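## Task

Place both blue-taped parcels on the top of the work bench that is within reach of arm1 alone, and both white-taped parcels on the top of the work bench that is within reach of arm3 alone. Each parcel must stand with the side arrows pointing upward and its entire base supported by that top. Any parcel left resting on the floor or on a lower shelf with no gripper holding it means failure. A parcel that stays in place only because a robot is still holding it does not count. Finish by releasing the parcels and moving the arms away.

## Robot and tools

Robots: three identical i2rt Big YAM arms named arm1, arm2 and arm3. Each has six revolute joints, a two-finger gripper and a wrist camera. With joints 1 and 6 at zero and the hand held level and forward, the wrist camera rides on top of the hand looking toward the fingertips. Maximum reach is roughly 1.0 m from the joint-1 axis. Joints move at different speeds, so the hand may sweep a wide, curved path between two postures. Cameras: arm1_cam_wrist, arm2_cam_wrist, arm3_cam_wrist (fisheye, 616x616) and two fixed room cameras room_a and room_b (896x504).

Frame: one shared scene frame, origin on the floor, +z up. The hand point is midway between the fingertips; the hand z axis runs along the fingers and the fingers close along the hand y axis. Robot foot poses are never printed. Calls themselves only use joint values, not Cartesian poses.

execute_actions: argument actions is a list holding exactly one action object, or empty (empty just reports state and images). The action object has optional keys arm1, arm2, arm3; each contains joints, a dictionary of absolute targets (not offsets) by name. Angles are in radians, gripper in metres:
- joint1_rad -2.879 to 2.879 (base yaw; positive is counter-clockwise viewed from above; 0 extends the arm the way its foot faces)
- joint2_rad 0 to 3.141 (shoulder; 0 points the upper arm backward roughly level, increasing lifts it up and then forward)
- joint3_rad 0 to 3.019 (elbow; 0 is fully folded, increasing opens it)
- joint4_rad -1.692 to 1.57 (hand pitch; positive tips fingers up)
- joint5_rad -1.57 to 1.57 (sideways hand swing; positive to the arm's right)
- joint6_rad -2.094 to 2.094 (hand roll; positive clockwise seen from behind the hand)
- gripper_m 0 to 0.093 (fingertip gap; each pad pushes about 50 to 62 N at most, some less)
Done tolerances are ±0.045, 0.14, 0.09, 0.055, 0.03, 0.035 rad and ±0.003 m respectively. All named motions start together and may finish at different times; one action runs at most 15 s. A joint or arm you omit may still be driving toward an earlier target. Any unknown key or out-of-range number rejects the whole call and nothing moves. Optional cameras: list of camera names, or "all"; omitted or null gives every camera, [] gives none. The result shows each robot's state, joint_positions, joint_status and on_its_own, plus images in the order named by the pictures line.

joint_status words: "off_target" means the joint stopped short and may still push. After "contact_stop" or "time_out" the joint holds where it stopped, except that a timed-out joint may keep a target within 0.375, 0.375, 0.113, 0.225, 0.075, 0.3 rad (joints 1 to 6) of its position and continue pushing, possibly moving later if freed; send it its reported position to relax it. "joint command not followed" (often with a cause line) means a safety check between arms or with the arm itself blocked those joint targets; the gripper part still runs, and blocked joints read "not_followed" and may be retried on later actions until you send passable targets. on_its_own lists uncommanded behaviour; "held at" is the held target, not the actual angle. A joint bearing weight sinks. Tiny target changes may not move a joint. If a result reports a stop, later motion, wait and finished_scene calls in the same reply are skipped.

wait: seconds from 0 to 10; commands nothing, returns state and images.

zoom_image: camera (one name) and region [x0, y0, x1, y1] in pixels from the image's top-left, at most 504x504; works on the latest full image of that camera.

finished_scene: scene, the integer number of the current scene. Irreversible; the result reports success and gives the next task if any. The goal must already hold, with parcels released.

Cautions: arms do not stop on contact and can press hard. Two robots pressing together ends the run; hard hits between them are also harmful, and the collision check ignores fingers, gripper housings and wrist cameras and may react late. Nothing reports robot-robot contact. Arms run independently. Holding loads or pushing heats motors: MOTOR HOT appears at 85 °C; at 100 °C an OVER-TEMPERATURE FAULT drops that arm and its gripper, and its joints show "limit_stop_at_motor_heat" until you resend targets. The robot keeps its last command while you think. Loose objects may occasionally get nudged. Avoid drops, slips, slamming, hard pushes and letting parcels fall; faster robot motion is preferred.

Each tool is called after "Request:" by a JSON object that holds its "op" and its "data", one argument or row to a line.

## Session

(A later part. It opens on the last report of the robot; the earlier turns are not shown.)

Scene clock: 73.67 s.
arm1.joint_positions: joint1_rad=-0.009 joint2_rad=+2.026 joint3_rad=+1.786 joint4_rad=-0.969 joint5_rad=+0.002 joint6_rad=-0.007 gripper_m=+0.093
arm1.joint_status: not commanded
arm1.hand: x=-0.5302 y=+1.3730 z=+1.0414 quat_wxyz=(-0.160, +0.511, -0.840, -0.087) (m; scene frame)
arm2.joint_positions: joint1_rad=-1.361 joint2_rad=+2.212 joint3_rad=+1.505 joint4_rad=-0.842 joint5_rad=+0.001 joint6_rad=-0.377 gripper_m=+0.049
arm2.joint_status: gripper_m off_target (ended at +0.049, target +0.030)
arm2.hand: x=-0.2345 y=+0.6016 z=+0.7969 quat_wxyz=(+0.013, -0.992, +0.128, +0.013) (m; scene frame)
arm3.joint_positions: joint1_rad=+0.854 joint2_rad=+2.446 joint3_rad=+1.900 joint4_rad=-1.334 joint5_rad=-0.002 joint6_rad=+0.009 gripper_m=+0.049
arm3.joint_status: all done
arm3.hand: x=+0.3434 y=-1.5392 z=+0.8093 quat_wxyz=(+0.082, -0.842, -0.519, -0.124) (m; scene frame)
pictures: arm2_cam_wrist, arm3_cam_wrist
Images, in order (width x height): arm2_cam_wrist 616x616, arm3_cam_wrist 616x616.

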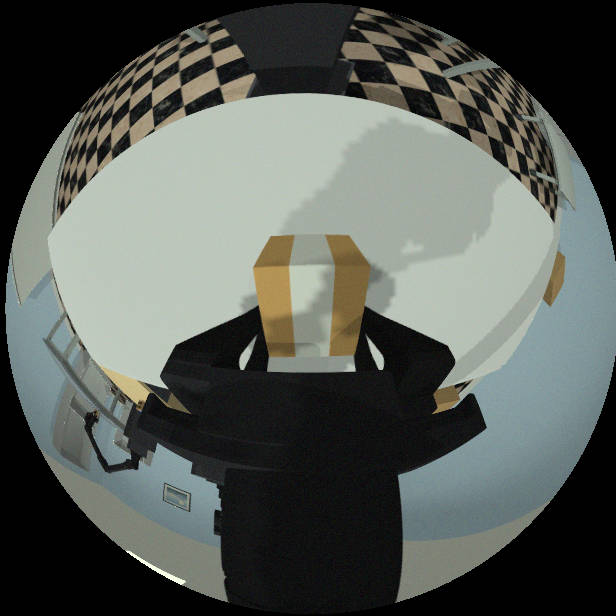

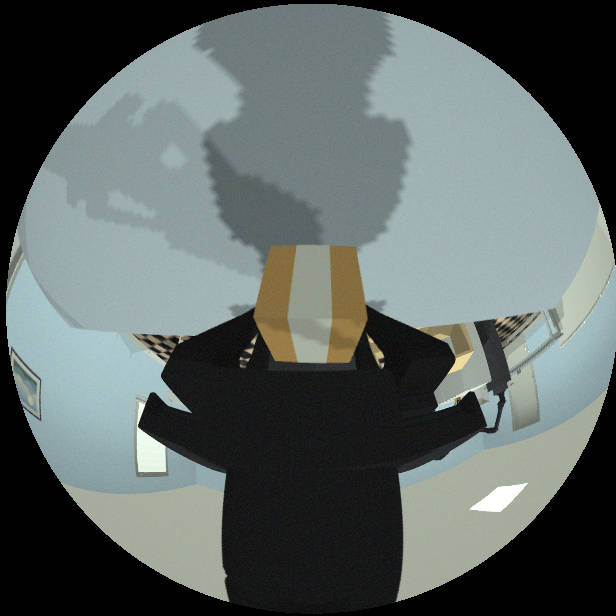

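Request:
{"op": "execute_actions", "data": {
  "actions": [
    {"arm3":{"joints":{"joint3_rad":1.862}},"arm2":{"joints":{"joint2_rad":1.9}}}
  ],
  "cameras": []
}}

Scene clock: 75.90 s.
arm1.joint_positions: joint1_rad=-0.009 joint2_rad=+2.026 joint3_rad=+1.786 joint4_rad=-0.969 joint5_rad=+0.002 joint6_rad=-0.007 gripper_m=+0.093
arm1.joint_status: not commanded
arm1.hand: x=-0.5302 y=+1.3730 z=+1.0414 quat_wxyz=(-0.160, +0.511, -0.840, -0.087) (m; scene frame)
arm2.joint_positions: joint1_rad=-1.361 joint2_rad=+1.910 joint3_rad=+1.528 joint4_rad=-0.838 joint5_rad=+0.001 joint6_rad=-0.377 gripper_m=+0.049
arm2.joint_status: all done
arm2.hand: x=-0.2757 y=+0.6293 z=+0.9899 quat_wxyz=(+0.092, -0.975, +0.125, +0.156) (m; scene frame)
arm3.joint_positions: joint1_rad=+0.854 joint2_rad=+2.444 joint3_rad=+1.862 joint4_rad=-1.334 joint5_rad=-0.002 joint6_rad=+0.009 gripper_m=+0.049
arm3.joint_status: all done
arm3.hand: x=+0.3503 y=-1.5250 z=+0.8013 quat_wxyz=(+0.091, -0.840, -0.517, -0.139) (m; scene frame)
pictures: none
No camera images: the call's "cameras" was empty. Leave "cameras" out to get every camera's image.

Request:
{"op": "execute_actions", "data": {
  "actions": [
    {"arm3":{"joints":{"joint3_rad":1.835,"joint4_rad":-1.30}},"arm2":{"joints":{"joint1_rad":1.188,"joint2_rad":2.1,"joint3_rad":1.825,"joint4_rad":-0.785,"joint6_rad":0.12}}}
  ],
  "cameras": []
}}

Scene clock: 79.53 s.
arm1.joint_positions: joint1_rad=-0.009 joint2_rad=+2.026 joint3_rad=+1.786 joint4_rad=-0.969 joint5_rad=+0.002 joint6_rad=-0.007 gripper_m=+0.093
arm1.joint_status: not commanded
arm1.hand: x=-0.5302 y=+1.3730 z=+1.0414 quat_wxyz=(-0.160, +0.511, -0.840, -0.087) (m; scene frame)
arm2.joint_positions: joint1_rad=+1.190 joint2_rad=+2.128 joint3_rad=+1.795 joint4_rad=-0.785 joint5_rad=-0.002 joint6_rad=+0.112 gripper_m=+0.049
arm2.joint_status: all done
arm2.hand: x=+0.5021 y=-0.4598 z=+0.9473 quat_wxyz=(-0.185, -0.605, -0.766, +0.113) (m; scene frame)
arm3.joint_positions: joint1_rad=+0.854 joint2_rad=+2.442 joint3_rad=+1.841 joint4_rad=-1.310 joint5_rad=-0.002 joint6_rad=+0.009 gripper_m=+0.049
arm3.joint_status: all done
arm3.hand: x=+0.3517 y=-1.5221 z=+0.7954 quat_wxyz=(+0.090, -0.840, -0.518, -0.137) (m; scene frame)
pictures: none
No camera images: the call's "cameras" was empty. Leave "cameras" out to get every camera's image.

Request:
{"op": "execute_actions", "data": {
  "actions": [
    {"arm3":{"joints":{"gripper_m":0.093}},"arm2":{"joints":{"joint2_rad":2.53}}}
  ],
  "cameras": ["arm2_cam_wrist","arm3_cam_wrist"]
}}

Scene clock: 81.57 s.
arm1.joint_positions: joint1_rad=-0.009 joint2_rad=+2.026 joint3_rad=+1.786 joint4_rad=-0.969 joint5_rad=+0.002 joint6_rad=-0.007 gripper_m=+0.093
arm1.joint_status: not commanded
arm1.hand: x=-0.5302 y=+1.3730 z=+1.0414 quat_wxyz=(-0.160, +0.511, -0.840, -0.087) (m; scene frame)
arm2.joint_positions: joint1_rad=+1.190 joint2_rad=+2.546 joint3_rad=+1.803 joint4_rad=-0.786 joint5_rad=-0.002 joint6_rad=+0.112 gripper_m=+0.049
arm2.joint_status: all done
arm2.hand: x=+0.4726 y=-0.3767 z=+0.6609 quat_wxyz=(-0.011, -0.620, -0.785, +0.005) (m; scene frame)
arm3.joint_positions: joint1_rad=+0.854 joint2_rad=+2.442 joint3_rad=+1.841 joint4_rad=-1.310 joint5_rad=-0.002 joint6_rad=+0.009 gripper_m=+0.093
arm3.joint_status: all done
arm3.hand: x=+0.3517 y=-1.5221 z=+0.7954 quat_wxyz=(+0.090, -0.840, -0.518, -0.137) (m; scene frame)
pictures: arm2_cam_wrist, arm3_cam_wrist
Images, in order (width x height): arm2_cam_wrist 616x616, arm3_cam_wrist 616x616.

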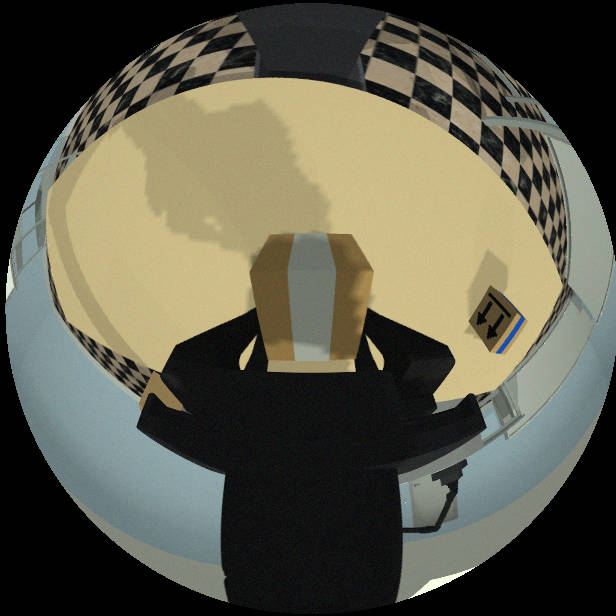

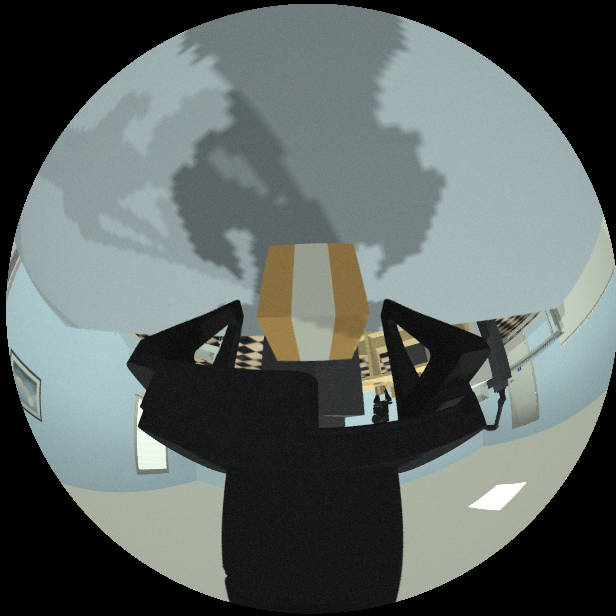

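Request:
{"op": "execute_actions", "data": {
  "actions": [
    {"arm3":{"joints":{"joint2_rad":2.1}},"arm2":{"joints":{"joint3_rad":1.75,"joint4_rad":-0.74}}}
  ],
  "cameras": ["arm3_cam_wrist"]
}}

Scene clock: 83.43 s.
arm1.joint_positions: joint1_rad=-0.009 joint2_rad=+2.026 joint3_rad=+1.786 joint4_rad=-0.969 joint5_rad=+0.002 joint6_rad=-0.007 gripper_m=+0.093
arm1.joint_status: not commanded
arm1.hand: x=-0.5302 y=+1.3730 z=+1.0414 quat_wxyz=(-0.160, +0.511, -0.840, -0.087) (m; scene frame)
arm2.joint_positions: joint1_rad=+1.190 joint2_rad=+2.543 joint3_rad=+1.741 joint4_rad=-0.751 joint5_rad=-0.002 joint6_rad=+0.112 gripper_m=+0.049
arm2.joint_status: all done
arm2.hand: x=+0.4652 y=-0.3561 z=+0.6465 quat_wxyz=(-0.002, -0.620, -0.785, -0.001) (m; scene frame)
arm3.joint_positions: joint1_rad=+0.854 joint2_rad=+2.092 joint3_rad=+1.822 joint4_rad=-1.308 joint5_rad=-0.002 joint6_rad=+0.009 gripper_m=+0.093
arm3.joint_status: all done
arm3.hand: x=+0.3335 y=-1.5629 z=+0.9986 quat_wxyz=(+0.001, -0.851, -0.525, +0.003) (m; scene frame)
pictures: arm3_cam_wrist
Images, in order (width x height): arm3_cam_wrist 616x616.

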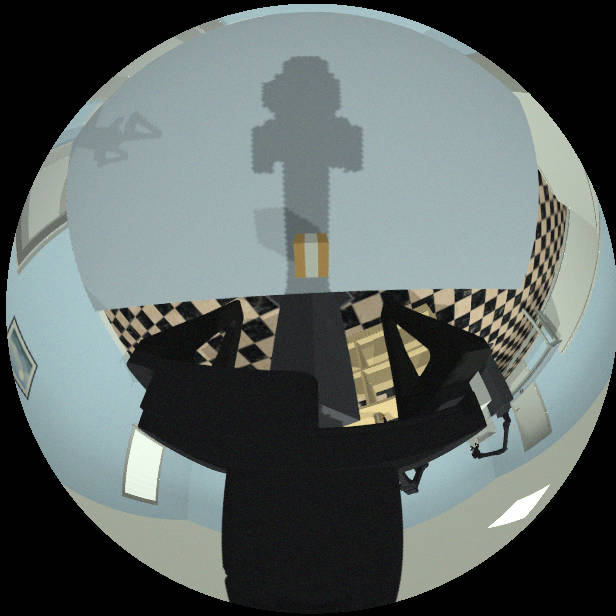

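Request:
{"op": "execute_actions", "data": {
  "actions": [
    {"arm2":{"joints":{"joint3_rad":1.73}},"arm3":{"joints":{"joint1_rad":-0.4}}}
  ],
  "cameras": []
}}

Request:
{"op": "execute_actions", "data": {
  "actions": [
    {"arm2":{"joints":{"gripper_m":0.093}}}
  ],
  "cameras": []
}}

Request:
{"op": "execute_actions", "data": {
  "actions": [
    {"arm2":{"joints":{"joint2_rad":2.2}}}
  ],
  "cameras": []
}}

Request:
{"op": "execute_actions", "data": {
  "actions": [
    {"arm2":{"joints":{"joint1_rad":0.812,"joint3_rad":1.185,"joint4_rad":1.22,"joint6_rad":0}}}
  ],
  "cameras": []
}}

Request:
{"op": "execute_actions", "data": {
  "actions": [
    {"arm2":{"joints":{"joint2_rad":2.6}}}
  ],
  "cameras": ["arm2_cam_wrist"]
}}

Scene clock: 86.17 s.
arm1.joint_positions: joint1_rad=-0.009 joint2_rad=+2.026 joint3_rad=+1.786 joint4_rad=-0.969 joint5_rad=+0.002 joint6_rad=-0.007 gripper_m=+0.093
arm1.joint_status: not commanded
arm1.hand: x=-0.5302 y=+1.3730 z=+1.0414 quat_wxyz=(-0.160, +0.511, -0.840, -0.087) (m; scene frame)
arm2.joint_positions: joint1_rad=+1.190 joint2_rad=+2.543 joint3_rad=+1.727 joint4_rad=-0.750 joint5_rad=-0.002 joint6_rad=+0.112 gripper_m=+0.049
arm2.joint_status: all done
arm2.hand: x=+0.4627 y=-0.3493 z=+0.6428 quat_wxyz=(+0.004, -0.620, -0.785, -0.005) (m; scene frame)
arm3.joint_positions: joint1_rad=-0.406 joint2_rad=+2.092 joint3_rad=+1.822 joint4_rad=-1.300 joint5_rad=+0.001 joint6_rad=+0.009 gripper_m=+0.093
arm3.joint_status: all done
arm3.hand: x=-0.0176 y=-0.8998 z=+0.9980 quat_wxyz=(-0.004, -0.997, +0.077, +0.006) (m; scene frame)
pictures: none
No camera images: the call's "cameras" was empty. Leave "cameras" out to get every camera's image.

Scene clock: 86.80 s.
arm1.joint_positions: joint1_rad=-0.009 joint2_rad=+2.026 joint3_rad=+1.786 joint4_rad=-0.969 joint5_rad=+0.002 joint6_rad=-0.007 gripper_m=+0.093
arm1.joint_status: not commanded
arm1.hand: x=-0.5302 y=+1.3730 z=+1.0414 quat_wxyz=(-0.160, +0.511, -0.840, -0.087) (m; scene frame)
arm2.joint_positions: joint1_rad=+1.190 joint2_rad=+2.543 joint3_rad=+1.727 joint4_rad=-0.750 joint5_rad=-0.002 joint6_rad=+0.113 gripper_m=+0.093
arm2.joint_status: all done
arm2.hand: x=+0.4627 y=-0.3493 z=+0.6428 quat_wxyz=(+0.004, -0.620, -0.785, -0.005) (m; scene frame)
arm3.joint_positions: joint1_rad=-0.406 joint2_rad=+2.092 joint3_rad=+1.822 joint4_rad=-1.300 joint5_rad=+0.001 joint6_rad=+0.009 gripper_m=+0.093
arm3.joint_status: not commanded
arm3.hand: x=-0.0176 y=-0.8998 z=+0.9980 quat_wxyz=(-0.004, -0.997, +0.077, +0.006) (m; scene frame)
pictures: none
No camera images: the call's "cameras" was empty. Leave "cameras" out to get every camera's image.

Scene clock: 88.40 s.
arm1.joint_positions: joint1_rad=-0.009 joint2_rad=+2.026 joint3_rad=+1.786 joint4_rad=-0.969 joint5_rad=+0.002 joint6_rad=-0.007 gripper_m=+0.093
arm1.joint_status: not commanded
arm1.hand: x=-0.5302 y=+1.3730 z=+1.0414 quat_wxyz=(-0.160, +0.511, -0.840, -0.087) (m; scene frame)
arm2.joint_positions: joint1_rad=+1.190 joint2_rad=+2.211 joint3_rad=+1.721 joint4_rad=-0.745 joint5_rad=-0.002 joint6_rad=+0.113 gripper_m=+0.093
arm2.joint_status: all done
arm2.hand: x=+0.4924 y=-0.4323 z=+0.8592 quat_wxyz=(-0.136, -0.612, -0.775, +0.082) (m; scene frame)
arm3.joint_positions: joint1_rad=-0.406 joint2_rad=+2.092 joint3_rad=+1.822 joint4_rad=-1.300 joint5_rad=+0.001 joint6_rad=+0.009 gripper_m=+0.093
arm3.joint_status: not commanded
arm3.hand: x=-0.0176 y=-0.8998 z=+0.9980 quat_wxyz=(-0.004, -0.997, +0.077, +0.006) (m; scene frame)
pictures: none
No camera images: the call's "cameras" was empty. Leave "cameras" out to get every camera's image.

Scene clock: 90.40 s.
arm1.joint_positions: joint1_rad=-0.009 joint2_rad=+2.026 joint3_rad=+1.786 joint4_rad=-0.969 joint5_rad=+0.002 joint6_rad=-0.007 gripper_m=+0.093
arm1.joint_status: not commanded
arm1.hand: x=-0.5302 y=+1.3730 z=+1.0414 quat_wxyz=(-0.160, +0.511, -0.840, -0.087) (m; scene frame)
arm2.joint_positions: joint1_rad=+0.819 joint2_rad=+2.215 joint3_rad=+1.170 joint4_rad=+1.200 joint5_rad=+0.001 joint6_rad=+0.008 gripper_m=+0.093
arm2.joint_status: all done
arm2.hand: x=+0.2295 y=-0.4948 z=+0.9781 quat_wxyz=(-0.528, -0.470, -0.457, +0.539) (m; scene frame)
arm3.joint_positions: joint1_rad=-0.406 joint2_rad=+2.092 joint3_rad=+1.822 joint4_rad=-1.300 joint5_rad=+0.001 joint6_rad=+0.009 gripper_m=+0.093
arm3.joint_status: not commanded
arm3.hand: x=-0.0176 y=-0.8998 z=+0.9980 quat_wxyz=(-0.004, -0.997, +0.077, +0.006) (m; scene frame)
pictures: none
No camera images: the call's "cameras" was empty. Leave "cameras" out to get every camera's image.

Scene clock: 91.80 s.
arm1.joint_positions: joint1_rad=-0.009 joint2_rad=+2.026 joint3_rad=+1.786 joint4_rad=-0.969 joint5_rad=+0.002 joint6_rad=-0.007 gripper_m=+0.093
arm1.joint_status: not commanded
arm1.hand: x=-0.5302 y=+1.3730 z=+1.0414 quat_wxyz=(-0.160, +0.511, -0.840, -0.087) (m; scene frame)
arm2.joint_positions: joint1_rad=+0.819 joint2_rad=+2.609 joint3_rad=+1.169 joint4_rad=+1.211 joint5_rad=+0.001 joint6_rad=+0.008 gripper_m=+0.093
arm2.joint_status: all done
arm2.hand: x=+0.2300 y=-0.4236 z=+0.7081 quat_wxyz=(-0.430, -0.566, -0.549, +0.440) (m; scene frame)
arm3.joint_positions: joint1_rad=-0.406 joint2_rad=+2.092 joint3_rad=+1.822 joint4_rad=-1.300 joint5_rad=+0.001 joint6_rad=+0.009 gripper_m=+0.093
arm3.joint_status: not commanded
arm3.hand: x=-0.0176 y=-0.8998 z=+0.9980 quat_wxyz=(-0.004, -0.997, +0.077, +0.006) (m; scene frame)
pictures: arm2_cam_wrist
Images, in order (width x height): arm2_cam_wrist 616x616.

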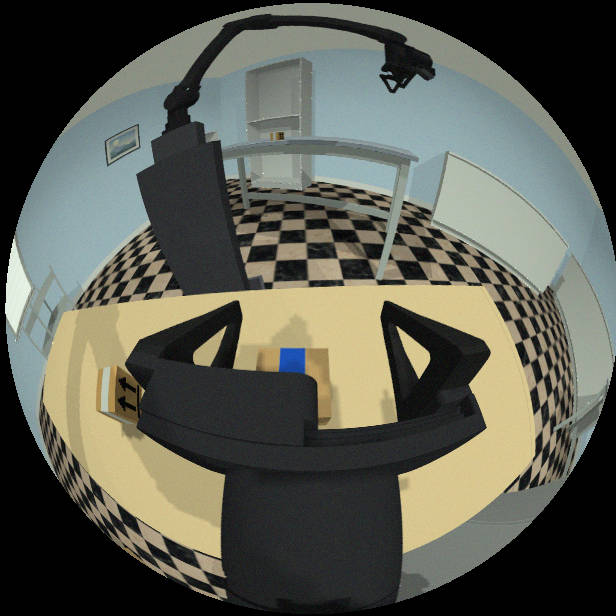

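Request:
{"op": "execute_actions", "data": {
  "actions": [
    {"arm2":{"joints":{"joint1_rad":0.848}}}
  ],
  "cameras": []
}}

Request:
{"op": "execute_actions", "data": {
  "actions": [
    {"arm2":{"joints":{"joint2_rad":2.70}}}
  ],
  "cameras": ["arm2_cam_wrist"]
}}

Scene clock: 93.80 s.
arm1.joint_positions: joint1_rad=-0.009 joint2_rad=+2.026 joint3_rad=+1.786 joint4_rad=-0.969 joint5_rad=+0.002 joint6_rad=-0.007 gripper_m=+0.093
arm1.joint_status: not commanded
arm1.hand: x=-0.5302 y=+1.3730 z=+1.0414 quat_wxyz=(-0.160, +0.511, -0.840, -0.087) (m; scene frame)
arm2.joint_positions: joint1_rad=+0.845 joint2_rad=+2.609 joint3_rad=+1.169 joint4_rad=+1.211 joint5_rad=+0.001 joint6_rad=+0.007 gripper_m=+0.093
arm2.joint_status: all done
arm2.hand: x=+0.2474 y=-0.4238 z=+0.7080 quat_wxyz=(-0.435, -0.558, -0.557, +0.434) (m; scene frame)
arm3.joint_positions: joint1_rad=-0.406 joint2_rad=+2.092 joint3_rad=+1.822 joint4_rad=-1.300 joint5_rad=+0.001 joint6_rad=+0.009 gripper_m=+0.093
arm3.joint_status: not commanded
arm3.hand: x=-0.0176 y=-0.8998 z=+0.9980 quat_wxyz=(-0.004, -0.997, +0.077, +0.006) (m; scene frame)
pictures: none
No camera images: the call's "cameras" was empty. Leave "cameras" out to get every camera's image.

Scene clock: 94.73 s.
arm1.joint_positions: joint1_rad=-0.009 joint2_rad=+2.026 joint3_rad=+1.786 joint4_rad=-0.969 joint5_rad=+0.002 joint6_rad=-0.007 gripper_m=+0.093
arm1.joint_status: not commanded
arm1.hand: x=-0.5302 y=+1.3730 z=+1.0414 quat_wxyz=(-0.160, +0.511, -0.840, -0.087) (m; scene frame)
arm2.joint_positions: joint1_rad=+0.845 joint2_rad=+2.715 joint3_rad=+1.178 joint4_rad=+1.211 joint5_rad=+0.001 joint6_rad=+0.007 gripper_m=+0.093
arm2.joint_status: all done
arm2.hand: x=+0.2471 y=-0.3919 z=+0.6442 quat_wxyz=(-0.408, -0.579, -0.577, +0.407) (m; scene frame)
arm3.joint_positions: joint1_rad=-0.406 joint2_rad=+2.092 joint3_rad=+1.822 joint4_rad=-1.300 joint5_rad=+0.001 joint6_rad=+0.009 gripper_m=+0.093
arm3.joint_status: not commanded
arm3.hand: x=-0.0176 y=-0.8998 z=+0.9980 quat_wxyz=(-0.004, -0.997, +0.077, +0.006) (m; scene frame)
pictures: arm2_cam_wrist
Images, in order (width x height): arm2_cam_wrist 616x616.

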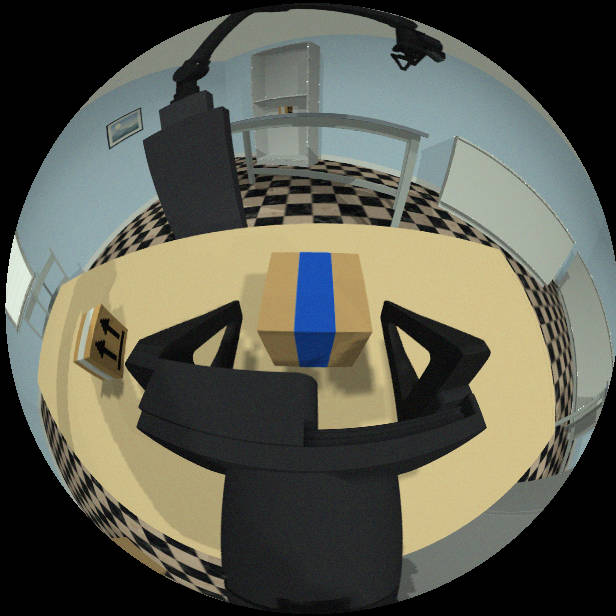

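Request:
{"op": "execute_actions", "data": {
  "actions": [
    {"arm2":{"joints":{"gripper_m":0.03}}}
  ],
  "cameras": []
}}

Request:
{"op": "execute_actions", "data": {
  "actions": [
    {"arm2":{"joints":{"joint2_rad":2.0}}}
  ],
  "cameras": []
}}

Request:
{"op": "execute_actions", "data": {
  "actions": [
    {"arm2":{"joints":{"joint1_rad":-1.2,"joint2_rad":1.95,"joint3_rad":1.56,"joint4_rad":-1.19}}}
  ],
  "cameras": []
}}

Scene clock: 104.77 s.
arm1.joint_positions: joint1_rad=-0.009 joint2_rad=+2.026 joint3_rad=+1.786 joint4_rad=-0.969 joint5_rad=+0.002 joint6_rad=-0.007 gripper_m=+0.093
arm1.joint_status: not commanded
arm1.hand: x=-0.5302 y=+1.3730 z=+1.0414 quat_wxyz=(-0.160, +0.511, -0.840, -0.087) (m; scene frame)
arm2.joint_positions: joint1_rad=+0.845 joint2_rad=+2.715 joint3_rad=+1.178 joint4_rad=+1.211 joint5_rad=+0.000 joint6_rad=+0.007 gripper_m=+0.053
arm2.joint_status: gripper_m off_target (ended at +0.053, target +0.030)
arm2.hand: x=+0.2472 y=-0.3919 z=+0.6442 quat_wxyz=(-0.408, -0.579, -0.577, +0.407) (m; scene frame)
arm3.joint_positions: joint1_rad=-0.406 joint2_rad=+2.092 joint3_rad=+1.822 joint4_rad=-1.300 joint5_rad=+0.001 joint6_rad=+0.009 gripper_m=+0.093
arm3.joint_status: not commanded
arm3.hand: x=-0.0176 y=-0.8998 z=+0.9980 quat_wxyz=(-0.004, -0.997, +0.077, +0.006) (m; scene frame)
pictures: none
No camera images: the call's "cameras" was empty. Leave "cameras" out to get every camera's image.

Scene clock: 106.33 s.
arm1.joint_positions: joint1_rad=-0.009 joint2_rad=+2.026 joint3_rad=+1.786 joint4_rad=-0.969 joint5_rad=+0.002 joint6_rad=-0.007 gripper_m=+0.093
arm1.joint_status: not commanded
arm1.hand: x=-0.5302 y=+1.3730 z=+1.0414 quat_wxyz=(-0.160, +0.511, -0.840, -0.087) (m; scene frame)
arm2.joint_positions: joint1_rad=+0.845 joint2_rad=+2.007 joint3_rad=+1.172 joint4_rad=+1.213 joint5_rad=+0.000 joint6_rad=+0.007 gripper_m=+0.053
arm2.joint_status: all done
arm2.hand: x=+0.2494 y=-0.4874 z=+1.1303 quat_wxyz=(-0.583, -0.402, -0.402, +0.580) (m; scene frame)
arm3.joint_positions: joint1_rad=-0.406 joint2_rad=+2.092 joint3_rad=+1.822 joint4_rad=-1.300 joint5_rad=+0.001 joint6_rad=+0.009 gripper_m=+0.093
arm3.joint_status: not commanded
arm3.hand: x=-0.0176 y=-0.8998 z=+0.9980 quat_wxyz=(-0.004, -0.997, +0.077, +0.006) (m; scene frame)
pictures: none
No camera images: the call's "cameras" was empty. Leave "cameras" out to get every camera's image.

Scene clock: 108.50 s.
arm1.joint_positions: joint1_rad=-0.009 joint2_rad=+2.026 joint3_rad=+1.786 joint4_rad=-0.969 joint5_rad=+0.002 joint6_rad=-0.007 gripper_m=+0.093
arm1.joint_status: not commanded
arm1.hand: x=-0.5302 y=+1.3730 z=+1.0414 quat_wxyz=(-0.160, +0.511, -0.840, -0.087) (m; scene frame)
arm2.joint_positions: joint1_rad=-1.208 joint2_rad=+1.972 joint3_rad=+1.541 joint4_rad=-1.180 joint5_rad=+0.002 joint6_rad=+0.005 gripper_m=+0.053
arm2.joint_status: all done
arm2.hand: x=-0.2564 y=+0.5081 z=+0.9434 quat_wxyz=(+0.004, -0.971, +0.241, -0.016) (m; scene frame)
arm3.joint_positions: joint1_rad=-0.406 joint2_rad=+2.092 joint3_rad=+1.822 joint4_rad=-1.300 joint5_rad=+0.001 joint6_rad=+0.009 gripper_m=+0.093
arm3.joint_status: not commanded
arm3.hand: x=-0.0176 y=-0.8998 z=+0.9980 quat_wxyz=(-0.004, -0.997, +0.077, +0.006) (m; scene frame)
pictures: none
No camera images: the call's "cameras" was empty. Leave "cameras" out to get every camera's image.

Request:
{"op": "execute_actions", "data": {
  "actions": [
    {"arm2":{"joints":{"joint2_rad":2.21}},"arm3":{"joints":{"joint1_rad":-1.605,"joint2_rad":2.25,"joint3_rad":1.79,"joint4_rad":-0.85}}}
  ],
  "cameras": []
}}

Request:
{"op": "execute_actions", "data": {
  "actions": [
    {"arm3":{"joints":{"joint2_rad":2.46}}}
  ],
  "cameras": ["arm2_cam_wrist","arm3_cam_wrist"]
}}

Scene clock: 111.30 s.
arm1.joint_positions: joint1_rad=-0.009 joint2_rad=+2.026 joint3_rad=+1.786 joint4_rad=-0.969 joint5_rad=+0.002 joint6_rad=-0.007 gripper_m=+0.093
arm1.joint_status: not commanded
arm1.hand: x=-0.5302 y=+1.3730 z=+1.0414 quat_wxyz=(-0.160, +0.511, -0.840, -0.087) (m; scene frame)
arm2.joint_positions: joint1_rad=-1.207 joint2_rad=+2.229 joint3_rad=+1.541 joint4_rad=-1.189 joint5_rad=+0.000 joint6_rad=+0.003 gripper_m=+0.053
arm2.joint_status: all done
arm2.hand: x=-0.2206 y=+0.4904 z=+0.8068 quat_wxyz=(-0.029, -0.960, +0.237, -0.144) (m; scene frame)
arm3.joint_positions: joint1_rad=-1.603 joint2_rad=+2.273 joint3_rad=+1.788 joint4_rad=-0.852 joint5_rad=+0.003 joint6_rad=+0.009 gripper_m=+0.093
arm3.joint_status: all done
arm3.hand: x=+0.4501 y=-0.2985 z=+0.8690 quat_wxyz=(+0.066, -0.775, +0.622, +0.094) (m; scene frame)
pictures: none
No camera images: the call's "cameras" was empty. Leave "cameras" out to get every camera's image.

Scene clock: 112.47 s.
arm1.joint_positions: joint1_rad=-0.009 joint2_rad=+2.026 joint3_rad=+1.786 joint4_rad=-0.969 joint5_rad=+0.002 joint6_rad=-0.007 gripper_m=+0.093
arm1.joint_status: not commanded
arm1.hand: x=-0.5302 y=+1.3730 z=+1.0414 quat_wxyz=(-0.160, +0.511, -0.840, -0.087) (m; scene frame)
arm2.joint_positions: joint1_rad=-1.207 joint2_rad=+2.229 joint3_rad=+1.541 joint4_rad=-1.189 joint5_rad=+0.000 joint6_rad=+0.003 gripper_m=+0.053
arm2.joint_status: not commanded
arm2.hand: x=-0.2206 y=+0.4904 z=+0.8068 quat_wxyz=(-0.029, -0.960, +0.237, -0.144) (m; scene frame)
arm3.joint_positions: joint1_rad=-1.603 joint2_rad=+2.483 joint3_rad=+1.773 joint4_rad=-0.852 joint5_rad=+0.003 joint6_rad=+0.009 gripper_m=+0.093
arm3.joint_status: all done
arm3.hand: x=+0.4616 y=-0.3566 z=+0.7245 quat_wxyz=(-0.003, -0.781, +0.625, +0.005) (m; scene frame)
pictures: arm2_cam_wrist, arm3_cam_wrist
Images, in order (width x height): arm2_cam_wrist 616x616, arm3_cam_wrist 616x616.

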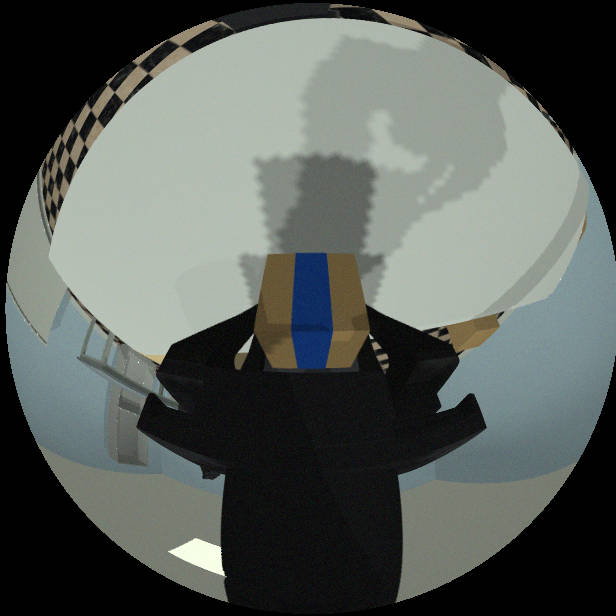

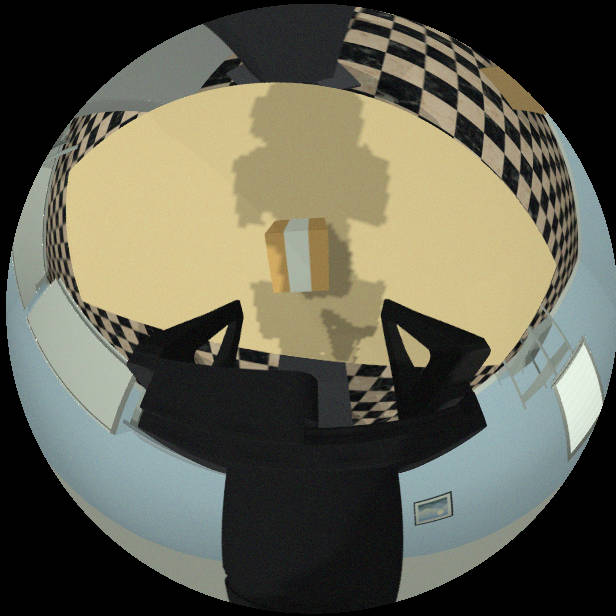

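Request:
{"op": "execute_actions", "data": {
  "actions": [
    {"arm2":{"joints":{"joint3_rad":1.495}},"arm3":{"joints":{"joint1_rad":-1.58,"joint6_rad":-0.04}}}
  ],
  "cameras": []
}}

Request:
{"op": "execute_actions", "data": {
  "actions": [
    {"arm3":{"joints":{"joint2_rad":2.615,"joint3_rad":1.85,"joint4_rad":-0.76}}}
  ],
  "cameras": ["arm3_cam_wrist"]
}}

Scene clock: 114.07 s.
arm1.joint_positions: joint1_rad=-0.009 joint2_rad=+2.026 joint3_rad=+1.786 joint4_rad=-0.969 joint5_rad=+0.002 joint6_rad=-0.007 gripper_m=+0.093
arm1.joint_status: not commanded
arm1.hand: x=-0.5302 y=+1.3730 z=+1.0414 quat_wxyz=(-0.160, +0.511, -0.840, -0.087) (m; scene frame)
arm2.joint_positions: joint1_rad=-1.207 joint2_rad=+2.225 joint3_rad=+1.487 joint4_rad=-1.189 joint5_rad=+0.000 joint6_rad=+0.003 gripper_m=+0.053
arm2.joint_status: all done
arm2.hand: x=-0.1985 y=+0.4790 z=+0.7974 quat_wxyz=(-0.035, -0.956, +0.237, -0.168) (m; scene frame)
arm3.joint_positions: joint1_rad=-1.587 joint2_rad=+2.483 joint3_rad=+1.773 joint4_rad=-0.852 joint5_rad=+0.003 joint6_rad=-0.027 gripper_m=+0.093
arm3.joint_status: all done
arm3.hand: x=+0.4511 y=-0.3591 z=+0.7247 quat_wxyz=(-0.003, -0.797, +0.604, +0.006) (m; scene frame)
pictures: none
No camera images: the call's "cameras" was empty. Leave "cameras" out to get every camera's image.

Scene clock: 115.47 s.
arm1.joint_positions: joint1_rad=-0.009 joint2_rad=+2.026 joint3_rad=+1.786 joint4_rad=-0.969 joint5_rad=+0.002 joint6_rad=-0.007 gripper_m=+0.093
arm1.joint_status: not commanded
arm1.hand: x=-0.5302 y=+1.3730 z=+1.0414 quat_wxyz=(-0.160, +0.511, -0.840, -0.087) (m; scene frame)
arm2.joint_positions: joint1_rad=-1.207 joint2_rad=+2.225 joint3_rad=+1.487 joint4_rad=-1.189 joint5_rad=+0.000 joint6_rad=+0.003 gripper_m=+0.053
arm2.joint_status: not commanded
arm2.hand: x=-0.1985 y=+0.4790 z=+0.7974 quat_wxyz=(-0.035, -0.956, +0.237, -0.168) (m; scene frame)
arm3.joint_positions: joint1_rad=-1.587 joint2_rad=+2.621 joint3_rad=+1.825 joint4_rad=-0.768 joint5_rad=+0.003 joint6_rad=-0.028 gripper_m=+0.093
arm3.joint_status: all done
arm3.hand: x=+0.4507 y=-0.3615 z=+0.6518 quat_wxyz=(-0.004, -0.797, +0.604, +0.004) (m; scene frame)
pictures: arm3_cam_wrist
Images, in order (width x height): arm3_cam_wrist 616x616.

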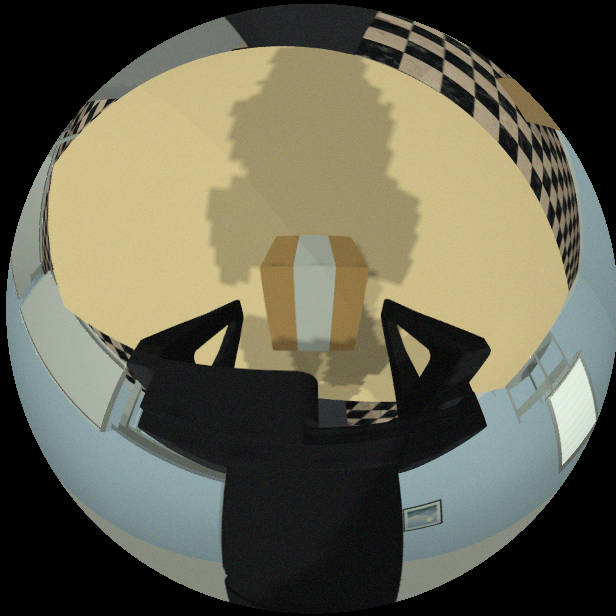

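Lower both a little.

Request:
{"op": "execute_actions", "data": {
  "actions": [
    {"arm2":{"joints":{"joint3_rad":1.465,"joint4_rad":-1.155}},"arm3":{"joints":{"joint3_rad":1.79,"joint4_rad":-0.70}}}
  ],
  "cameras": ["arm3_cam_wrist"]
}}

Scene clock: 116.73 s.
arm1.joint_positions: joint1_rad=-0.009 joint2_rad=+2.026 joint3_rad=+1.786 joint4_rad=-0.969 joint5_rad=+0.002 joint6_rad=-0.007 gripper_m=+0.093
arm1.joint_status: not commanded
arm1.hand: x=-0.5302 y=+1.3730 z=+1.0414 quat_wxyz=(-0.160, +0.511, -0.840, -0.087) (m; scene frame)
arm2.joint_positions: joint1_rad=-1.207 joint2_rad=+2.219 joint3_rad=+1.472 joint4_rad=-1.167 joint5_rad=-0.001 joint6_rad=+0.003 gripper_m=+0.053
arm2.joint_status: all done
arm2.hand: x=-0.1977 y=+0.4786 z=+0.7957 quat_wxyz=(-0.033, -0.957, +0.237, -0.162) (m; scene frame)
arm3.joint_positions: joint1_rad=-1.587 joint2_rad=+2.621 joint3_rad=+1.793 joint4_rad=-0.713 joint5_rad=+0.003 joint6_rad=-0.028 gripper_m=+0.093
arm3.joint_status: all done
arm3.hand: x=+0.4513 y=-0.3647 z=+0.6434 quat_wxyz=(+0.003, -0.797, +0.604, +0.014) (m; scene frame)
pictures: arm3_cam_wrist
Images, in order (width x height): arm3_cam_wrist 616x616.

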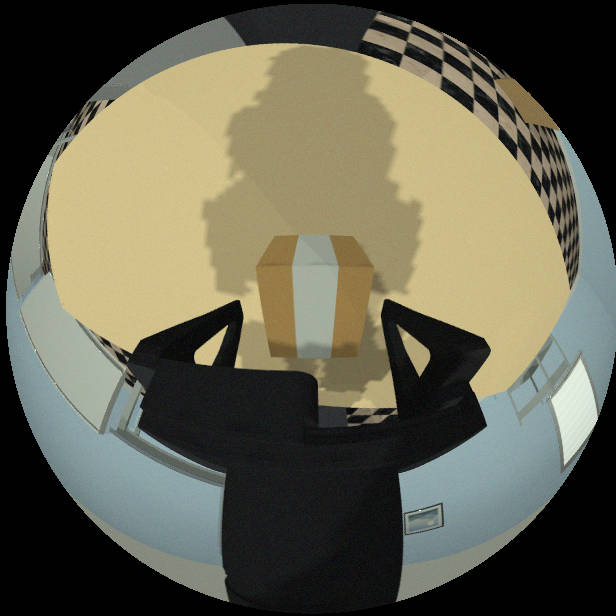

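Request:
{"op": "execute_actions", "data": {
  "actions": [
    {"arm2":{"joints":{"gripper_m":0.093}},"arm3":{"joints":{"gripper_m":0.03}}}
  ],
  "cameras": ["arm2_cam_wrist"]
}}

Request:
{"op": "execute_actions", "data": {
  "actions": [
    {"arm2":{"joints":{"joint2_rad":1.85}},"arm3":{"joints":{"joint2_rad":2.15}}}
  ],
  "cameras": ["arm2_cam_wrist"]
}}

Scene clock: 118.13 s.
arm1.joint_positions: joint1_rad=-0.009 joint2_rad=+2.026 joint3_rad=+1.786 joint4_rad=-0.969 joint5_rad=+0.002 joint6_rad=-0.007 gripper_m=+0.093
arm1.joint_status: not commanded
arm1.hand: x=-0.5302 y=+1.3730 z=+1.0414 quat_wxyz=(-0.160, +0.511, -0.840, -0.087) (m; scene frame)
arm2.joint_positions: joint1_rad=-1.207 joint2_rad=+2.219 joint3_rad=+1.466 joint4_rad=-1.165 joint5_rad=-0.001 joint6_rad=+0.003 gripper_m=+0.093
arm2.joint_status: all done
arm2.hand: x=-0.1954 y=+0.4774 z=+0.7943 quat_wxyz=(-0.034, -0.957, +0.237, -0.164) (m; scene frame)
arm3.joint_positions: joint1_rad=-1.587 joint2_rad=+2.621 joint3_rad=+1.793 joint4_rad=-0.713 joint5_rad=+0.002 joint6_rad=-0.028 gripper_m=+0.049
arm3.joint_status: gripper_m off_target (ended at +0.049, target +0.030)
arm3.hand: x=+0.4512 y=-0.3648 z=+0.6434 quat_wxyz=(+0.003, -0.797, +0.604, +0.014) (m; scene frame)
pictures: arm2_cam_wrist
Images, in order (width x height): arm2_cam_wrist 616x616.

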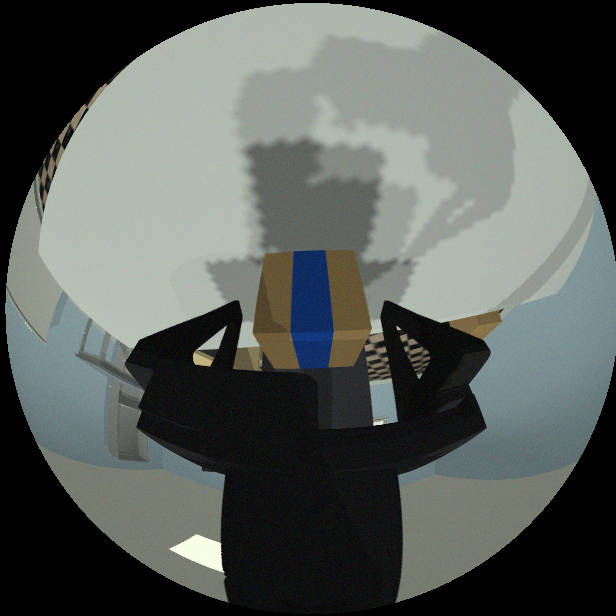

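Scene clock: 119.93 s.
arm1.joint_positions: joint1_rad=-0.009 joint2_rad=+2.026 joint3_rad=+1.786 joint4_rad=-0.969 joint5_rad=+0.002 joint6_rad=-0.007 gripper_m=+0.093
arm1.joint_status: not commanded
arm1.hand: x=-0.5302 y=+1.3730 z=+1.0414 quat_wxyz=(-0.160, +0.511, -0.840, -0.087) (m; scene frame)
arm2.joint_positions: joint1_rad=-1.207 joint2_rad=+1.856 joint3_rad=+1.449 joint4_rad=-1.163 joint5_rad=-0.001 joint6_rad=+0.003 gripper_m=+0.093
arm2.joint_status: all done
arm2.hand: x=-0.2347 y=+0.4954 z=+0.9737 quat_wxyz=(+0.007, -0.971, +0.239, +0.005) (m; scene frame)
arm3.joint_positions: joint1_rad=-1.587 joint2_rad=+2.153 joint3_rad=+1.783 joint4_rad=-0.705 joint5_rad=+0.002 joint6_rad=-0.028 gripper_m=+0.049
arm3.joint_status: all done
arm3.hand: x=+0.4284 y=-0.2552 z=+0.9652 quat_wxyz=(+0.148, -0.772, +0.587, +0.194) (m; scene frame)
pictures: arm2_cam_wrist
Images, in order (width x height): arm2_cam_wrist 616x616.

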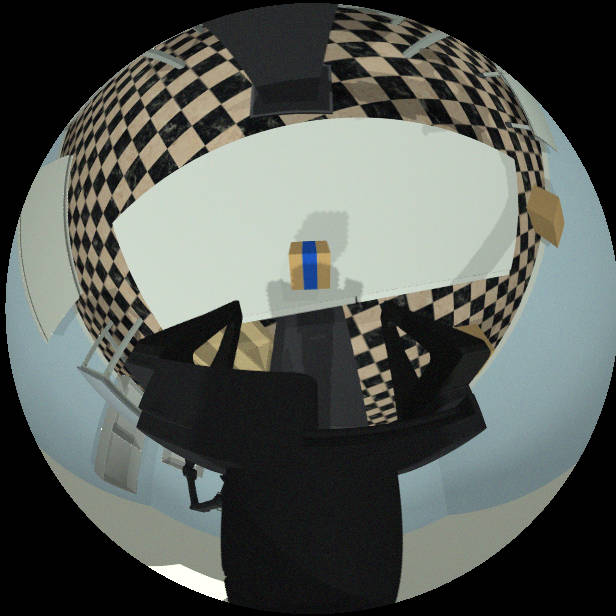

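Request:
{"op": "execute_actions", "data": {
  "actions": [
    {"arm2":{"joints":{"joint1_rad":-2.7,"joint2_rad":1.2,"joint3_rad":1.0}},"arm3":{"joints":{"joint1_rad":1.15,"joint2_rad":2.0,"joint3_rad":1.605,"joint4_rad":-0.84,"joint6_rad":0}}}
  ],
  "cameras": []
}}

Request:
{"op": "execute_actions", "data": {
  "actions": [
    {"arm1":{"joints":{"joint1_rad":-1.475,"joint2_rad":2.3,"joint3_rad":2.14,"joint4_rad":-1.245,"joint6_rad":0.1}},"arm3":{"joints":{"joint2_rad":2.24}}}
  ],
  "cameras": []
}}

Request:
{"op": "execute_actions", "data": {
  "actions": [
    {"arm1":{"joints":{"joint2_rad":2.43}}}
  ],
  "cameras": ["arm1_cam_wrist","arm3_cam_wrist"]
}}

Scene clock: 123.97 s.
arm1.joint_positions: joint1_rad=-0.009 joint2_rad=+2.026 joint3_rad=+1.786 joint4_rad=-0.969 joint5_rad=+0.002 joint6_rad=-0.007 gripper_m=+0.093
arm1.joint_status: not commanded
arm1.hand: x=-0.5302 y=+1.3730 z=+1.0414 quat_wxyz=(-0.160, +0.511, -0.840, -0.087) (m; scene frame)
arm2.joint_positions: joint1_rad=-2.699 joint2_rad=+1.199 joint3_rad=+0.998 joint4_rad=-1.157 joint5_rad=+0.001 joint6_rad=+0.003 gripper_m=+0.093
arm2.joint_status: all done
arm2.hand: x=+0.3951 y=+0.5858 z=+1.0859 quat_wxyz=(+0.091, -0.547, +0.830, +0.066) (m; scene frame)
arm3.joint_positions: joint1_rad=+1.157 joint2_rad=+2.026 joint3_rad=+1.612 joint4_rad=-0.829 joint5_rad=-0.002 joint6_rad=-0.011 gripper_m=+0.049
arm3.joint_status: all done
arm3.hand: x=+0.5095 y=-1.6628 z=+0.9745 quat_wxyz=(-0.105, -0.744, -0.647, +0.131) (m; scene frame)
pictures: none
No camera images: the call's "cameras" was empty. Leave "cameras" out to get every camera's image.

Scene clock: 125.93 s.
arm1.joint_positions: joint1_rad=-1.482 joint2_rad=+2.303 joint3_rad=+2.111 joint4_rad=-1.233 joint5_rad=+0.002 joint6_rad=+0.094 gripper_m=+0.093
arm1.joint_status: all done
arm1.hand: x=-0.1798 y=+0.4683 z=+0.9794 quat_wxyz=(-0.079, -0.238, -0.968, +0.011) (m; scene frame)
arm2.joint_positions: joint1_rad=-2.699 joint2_rad=+1.199 joint3_rad=+0.998 joint4_rad=-1.157 joint5_rad=+0.001 joint6_rad=+0.003 gripper_m=+0.093
arm2.joint_status: not commanded
arm2.hand: x=+0.3951 y=+0.5858 z=+1.0859 quat_wxyz=(+0.091, -0.547, +0.830, +0.066) (m; scene frame)
arm3.joint_positions: joint1_rad=+1.157 joint2_rad=+2.266 joint3_rad=+1.584 joint4_rad=-0.836 joint5_rad=-0.002 joint6_rad=-0.011 gripper_m=+0.049
arm3.joint_status: all done
arm3.hand: x=+0.5154 y=-1.6126 z=+0.8108 quat_wxyz=(-0.016, -0.755, -0.655, +0.027) (m; scene frame)
pictures: none
No camera images: the call's "cameras" was empty. Leave "cameras" out to get every camera's image.

Scene clock: 127.50 s.
arm1.joint_positions: joint1_rad=-1.482 joint2_rad=+2.418 joint3_rad=+2.111 joint4_rad=-1.236 joint5_rad=+0.002 joint6_rad=+0.094 gripper_m=+0.093
arm1.joint_status: all done
arm1.hand: x=-0.1922 y=+0.4737 z=+0.8973 quat_wxyz=(-0.021, -0.239, -0.971, +0.002) (m; scene frame)
arm2.joint_positions: joint1_rad=-2.699 joint2_rad=+1.199 joint3_rad=+0.998 joint4_rad=-1.157 joint5_rad=+0.001 joint6_rad=+0.003 gripper_m=+0.093
arm2.joint_status: not commanded
arm2.hand: x=+0.3951 y=+0.5858 z=+1.0859 quat_wxyz=(+0.091, -0.547, +0.830, +0.066) (m; scene frame)
arm3.joint_positions: joint1_rad=+1.157 joint2_rad=+2.266 joint3_rad=+1.584 joint4_rad=-0.836 joint5_rad=-0.002 joint6_rad=-0.011 gripper_m=+0.049
arm3.joint_status: not commanded
arm3.hand: x=+0.5154 y=-1.6126 z=+0.8108 quat_wxyz=(-0.016, -0.755, -0.655, +0.027) (m; scene frame)
pictures: arm1_cam_wrist, arm3_cam_wrist
Images, in order (width x height): arm1_cam_wrist 616x616, arm3_cam_wrist 616x616.

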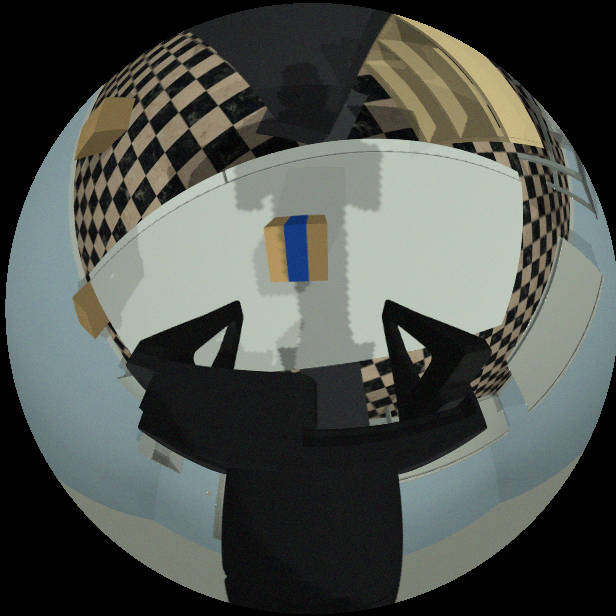

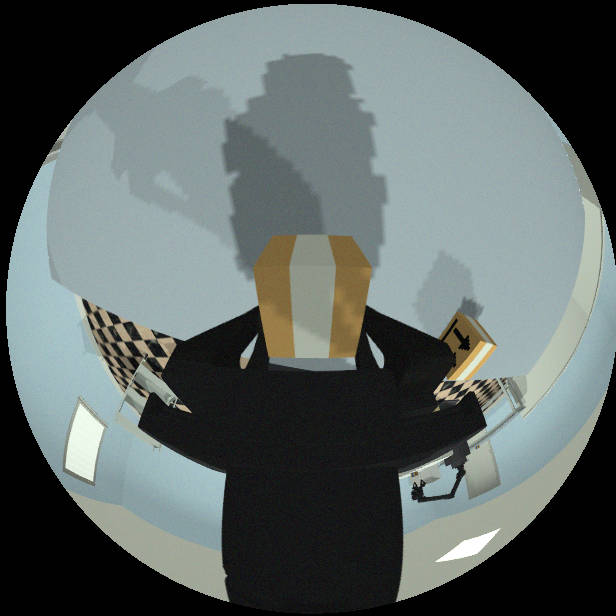

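Request:
{"op": "execute_actions", "data": {
  "actions": [
    {"arm1":{"joints":{"joint1_rad":-1.455,"joint6_rad":0.06}},"arm3":{"joints":{"joint3_rad":1.535,"joint4_rad":-0.80}}}
  ],
  "cameras": []
}}

Request:
{"op": "execute_actions", "data": {
  "actions": [
    {"arm1":{"joints":{"joint2_rad":2.54,"joint3_rad":2.09,"joint4_rad":-1.095}}}
  ],
  "cameras": ["arm1_cam_wrist"]
}}

Scene clock: 128.90 s.
arm1.joint_positions: joint1_rad=-1.462 joint2_rad=+2.418 joint3_rad=+2.111 joint4_rad=-1.236 joint5_rad=+0.002 joint6_rad=+0.070 gripper_m=+0.093
arm1.joint_status: all done
arm1.hand: x=-0.1867 y=+0.4875 z=+0.8974 quat_wxyz=(-0.021, -0.217, -0.976, +0.003) (m; scene frame)
arm2.joint_positions: joint1_rad=-2.699 joint2_rad=+1.199 joint3_rad=+0.998 joint4_rad=-1.157 joint5_rad=+0.001 joint6_rad=+0.003 gripper_m=+0.093
arm2.joint_status: not commanded
arm2.hand: x=+0.3951 y=+0.5858 z=+1.0859 quat_wxyz=(+0.091, -0.547, +0.830, +0.066) (m; scene frame)
arm3.joint_positions: joint1_rad=+1.157 joint2_rad=+2.262 joint3_rad=+1.534 joint4_rad=-0.813 joint5_rad=-0.002 joint6_rad=-0.011 gripper_m=+0.049
arm3.joint_status: all done
arm3.hand: x=+0.5180 y=-1.5945 z=+0.7979 quat_wxyz=(-0.009, -0.755, -0.655, +0.018) (m; scene frame)
pictures: none
No camera images: the call's "cameras" was empty. Leave "cameras" out to get every camera's image.

Scene clock: 130.20 s.
arm1.joint_positions: joint1_rad=-1.462 joint2_rad=+2.522 joint3_rad=+2.090 joint4_rad=-1.107 joint5_rad=+0.002 joint6_rad=+0.070 gripper_m=+0.093
arm1.joint_status: all done
arm1.hand: x=-0.1830 y=+0.4863 z=+0.8179 quat_wxyz=(-0.023, -0.217, -0.976, +0.003) (m; scene frame)
arm2.joint_positions: joint1_rad=-2.699 joint2_rad=+1.199 joint3_rad=+0.998 joint4_rad=-1.157 joint5_rad=+0.001 joint6_rad=+0.003 gripper_m=+0.093
arm2.joint_status: not commanded
arm2.hand: x=+0.3951 y=+0.5858 z=+1.0859 quat_wxyz=(+0.091, -0.547, +0.830, +0.066) (m; scene frame)
arm3.joint_positions: joint1_rad=+1.157 joint2_rad=+2.262 joint3_rad=+1.534 joint4_rad=-0.813 joint5_rad=-0.002 joint6_rad=-0.011 gripper_m=+0.049
arm3.joint_status: not commanded
arm3.hand: x=+0.5180 y=-1.5945 z=+0.7979 quat_wxyz=(-0.009, -0.755, -0.655, +0.018) (m; scene frame)
pictures: arm1_cam_wrist
Images, in order (width x height): arm1_cam_wrist 616x616.

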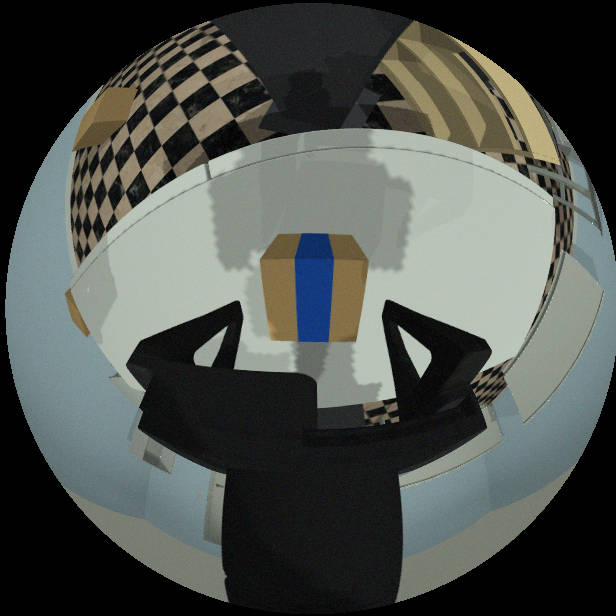

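Request:
{"op": "execute_actions", "data": {
  "actions": [
    {"arm1":{"joints":{"joint2_rad":2.585}},"arm3":{"joints":{"gripper_m":0.093}}}
  ],
  "cameras": ["arm1_cam_wrist","arm3_cam_wrist"]
}}

Scene clock: 131.33 s.
arm1.joint_positions: joint1_rad=-1.462 joint2_rad=+2.546 joint3_rad=+2.090 joint4_rad=-1.107 joint5_rad=+0.002 joint6_rad=+0.070 gripper_m=+0.093
arm1.joint_status: all done
arm1.hand: x=-0.1883 y=+0.4884 z=+0.8013 quat_wxyz=(-0.011, -0.217, -0.976, +0.001) (m; scene frame)
arm2.joint_positions: joint1_rad=-2.699 joint2_rad=+1.199 joint3_rad=+0.998 joint4_rad=-1.157 joint5_rad=+0.001 joint6_rad=+0.003 gripper_m=+0.093
arm2.joint_status: not commanded
arm2.hand: x=+0.3951 y=+0.5858 z=+1.0859 quat_wxyz=(+0.091, -0.547, +0.830, +0.066) (m; scene frame)
arm3.joint_positions: joint1_rad=+1.157 joint2_rad=+2.262 joint3_rad=+1.534 joint4_rad=-0.813 joint5_rad=-0.002 joint6_rad=-0.011 gripper_m=+0.093
arm3.joint_status: all done
arm3.hand: x=+0.5180 y=-1.5945 z=+0.7979 quat_wxyz=(-0.009, -0.755, -0.655, +0.018) (m; scene frame)
pictures: arm1_cam_wrist, arm3_cam_wrist
Images, in order (width x height): arm1_cam_wrist 616x616, arm3_cam_wrist 616x616.

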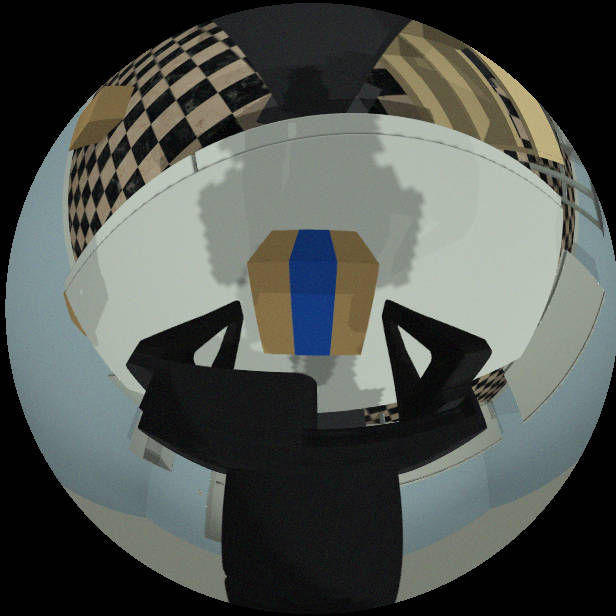

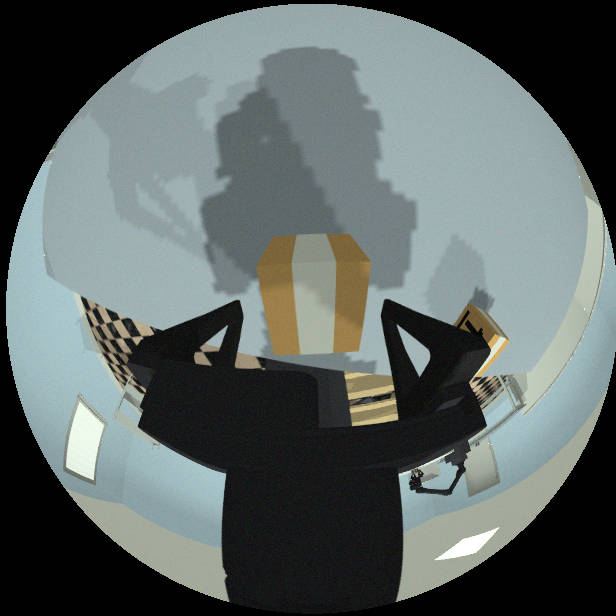

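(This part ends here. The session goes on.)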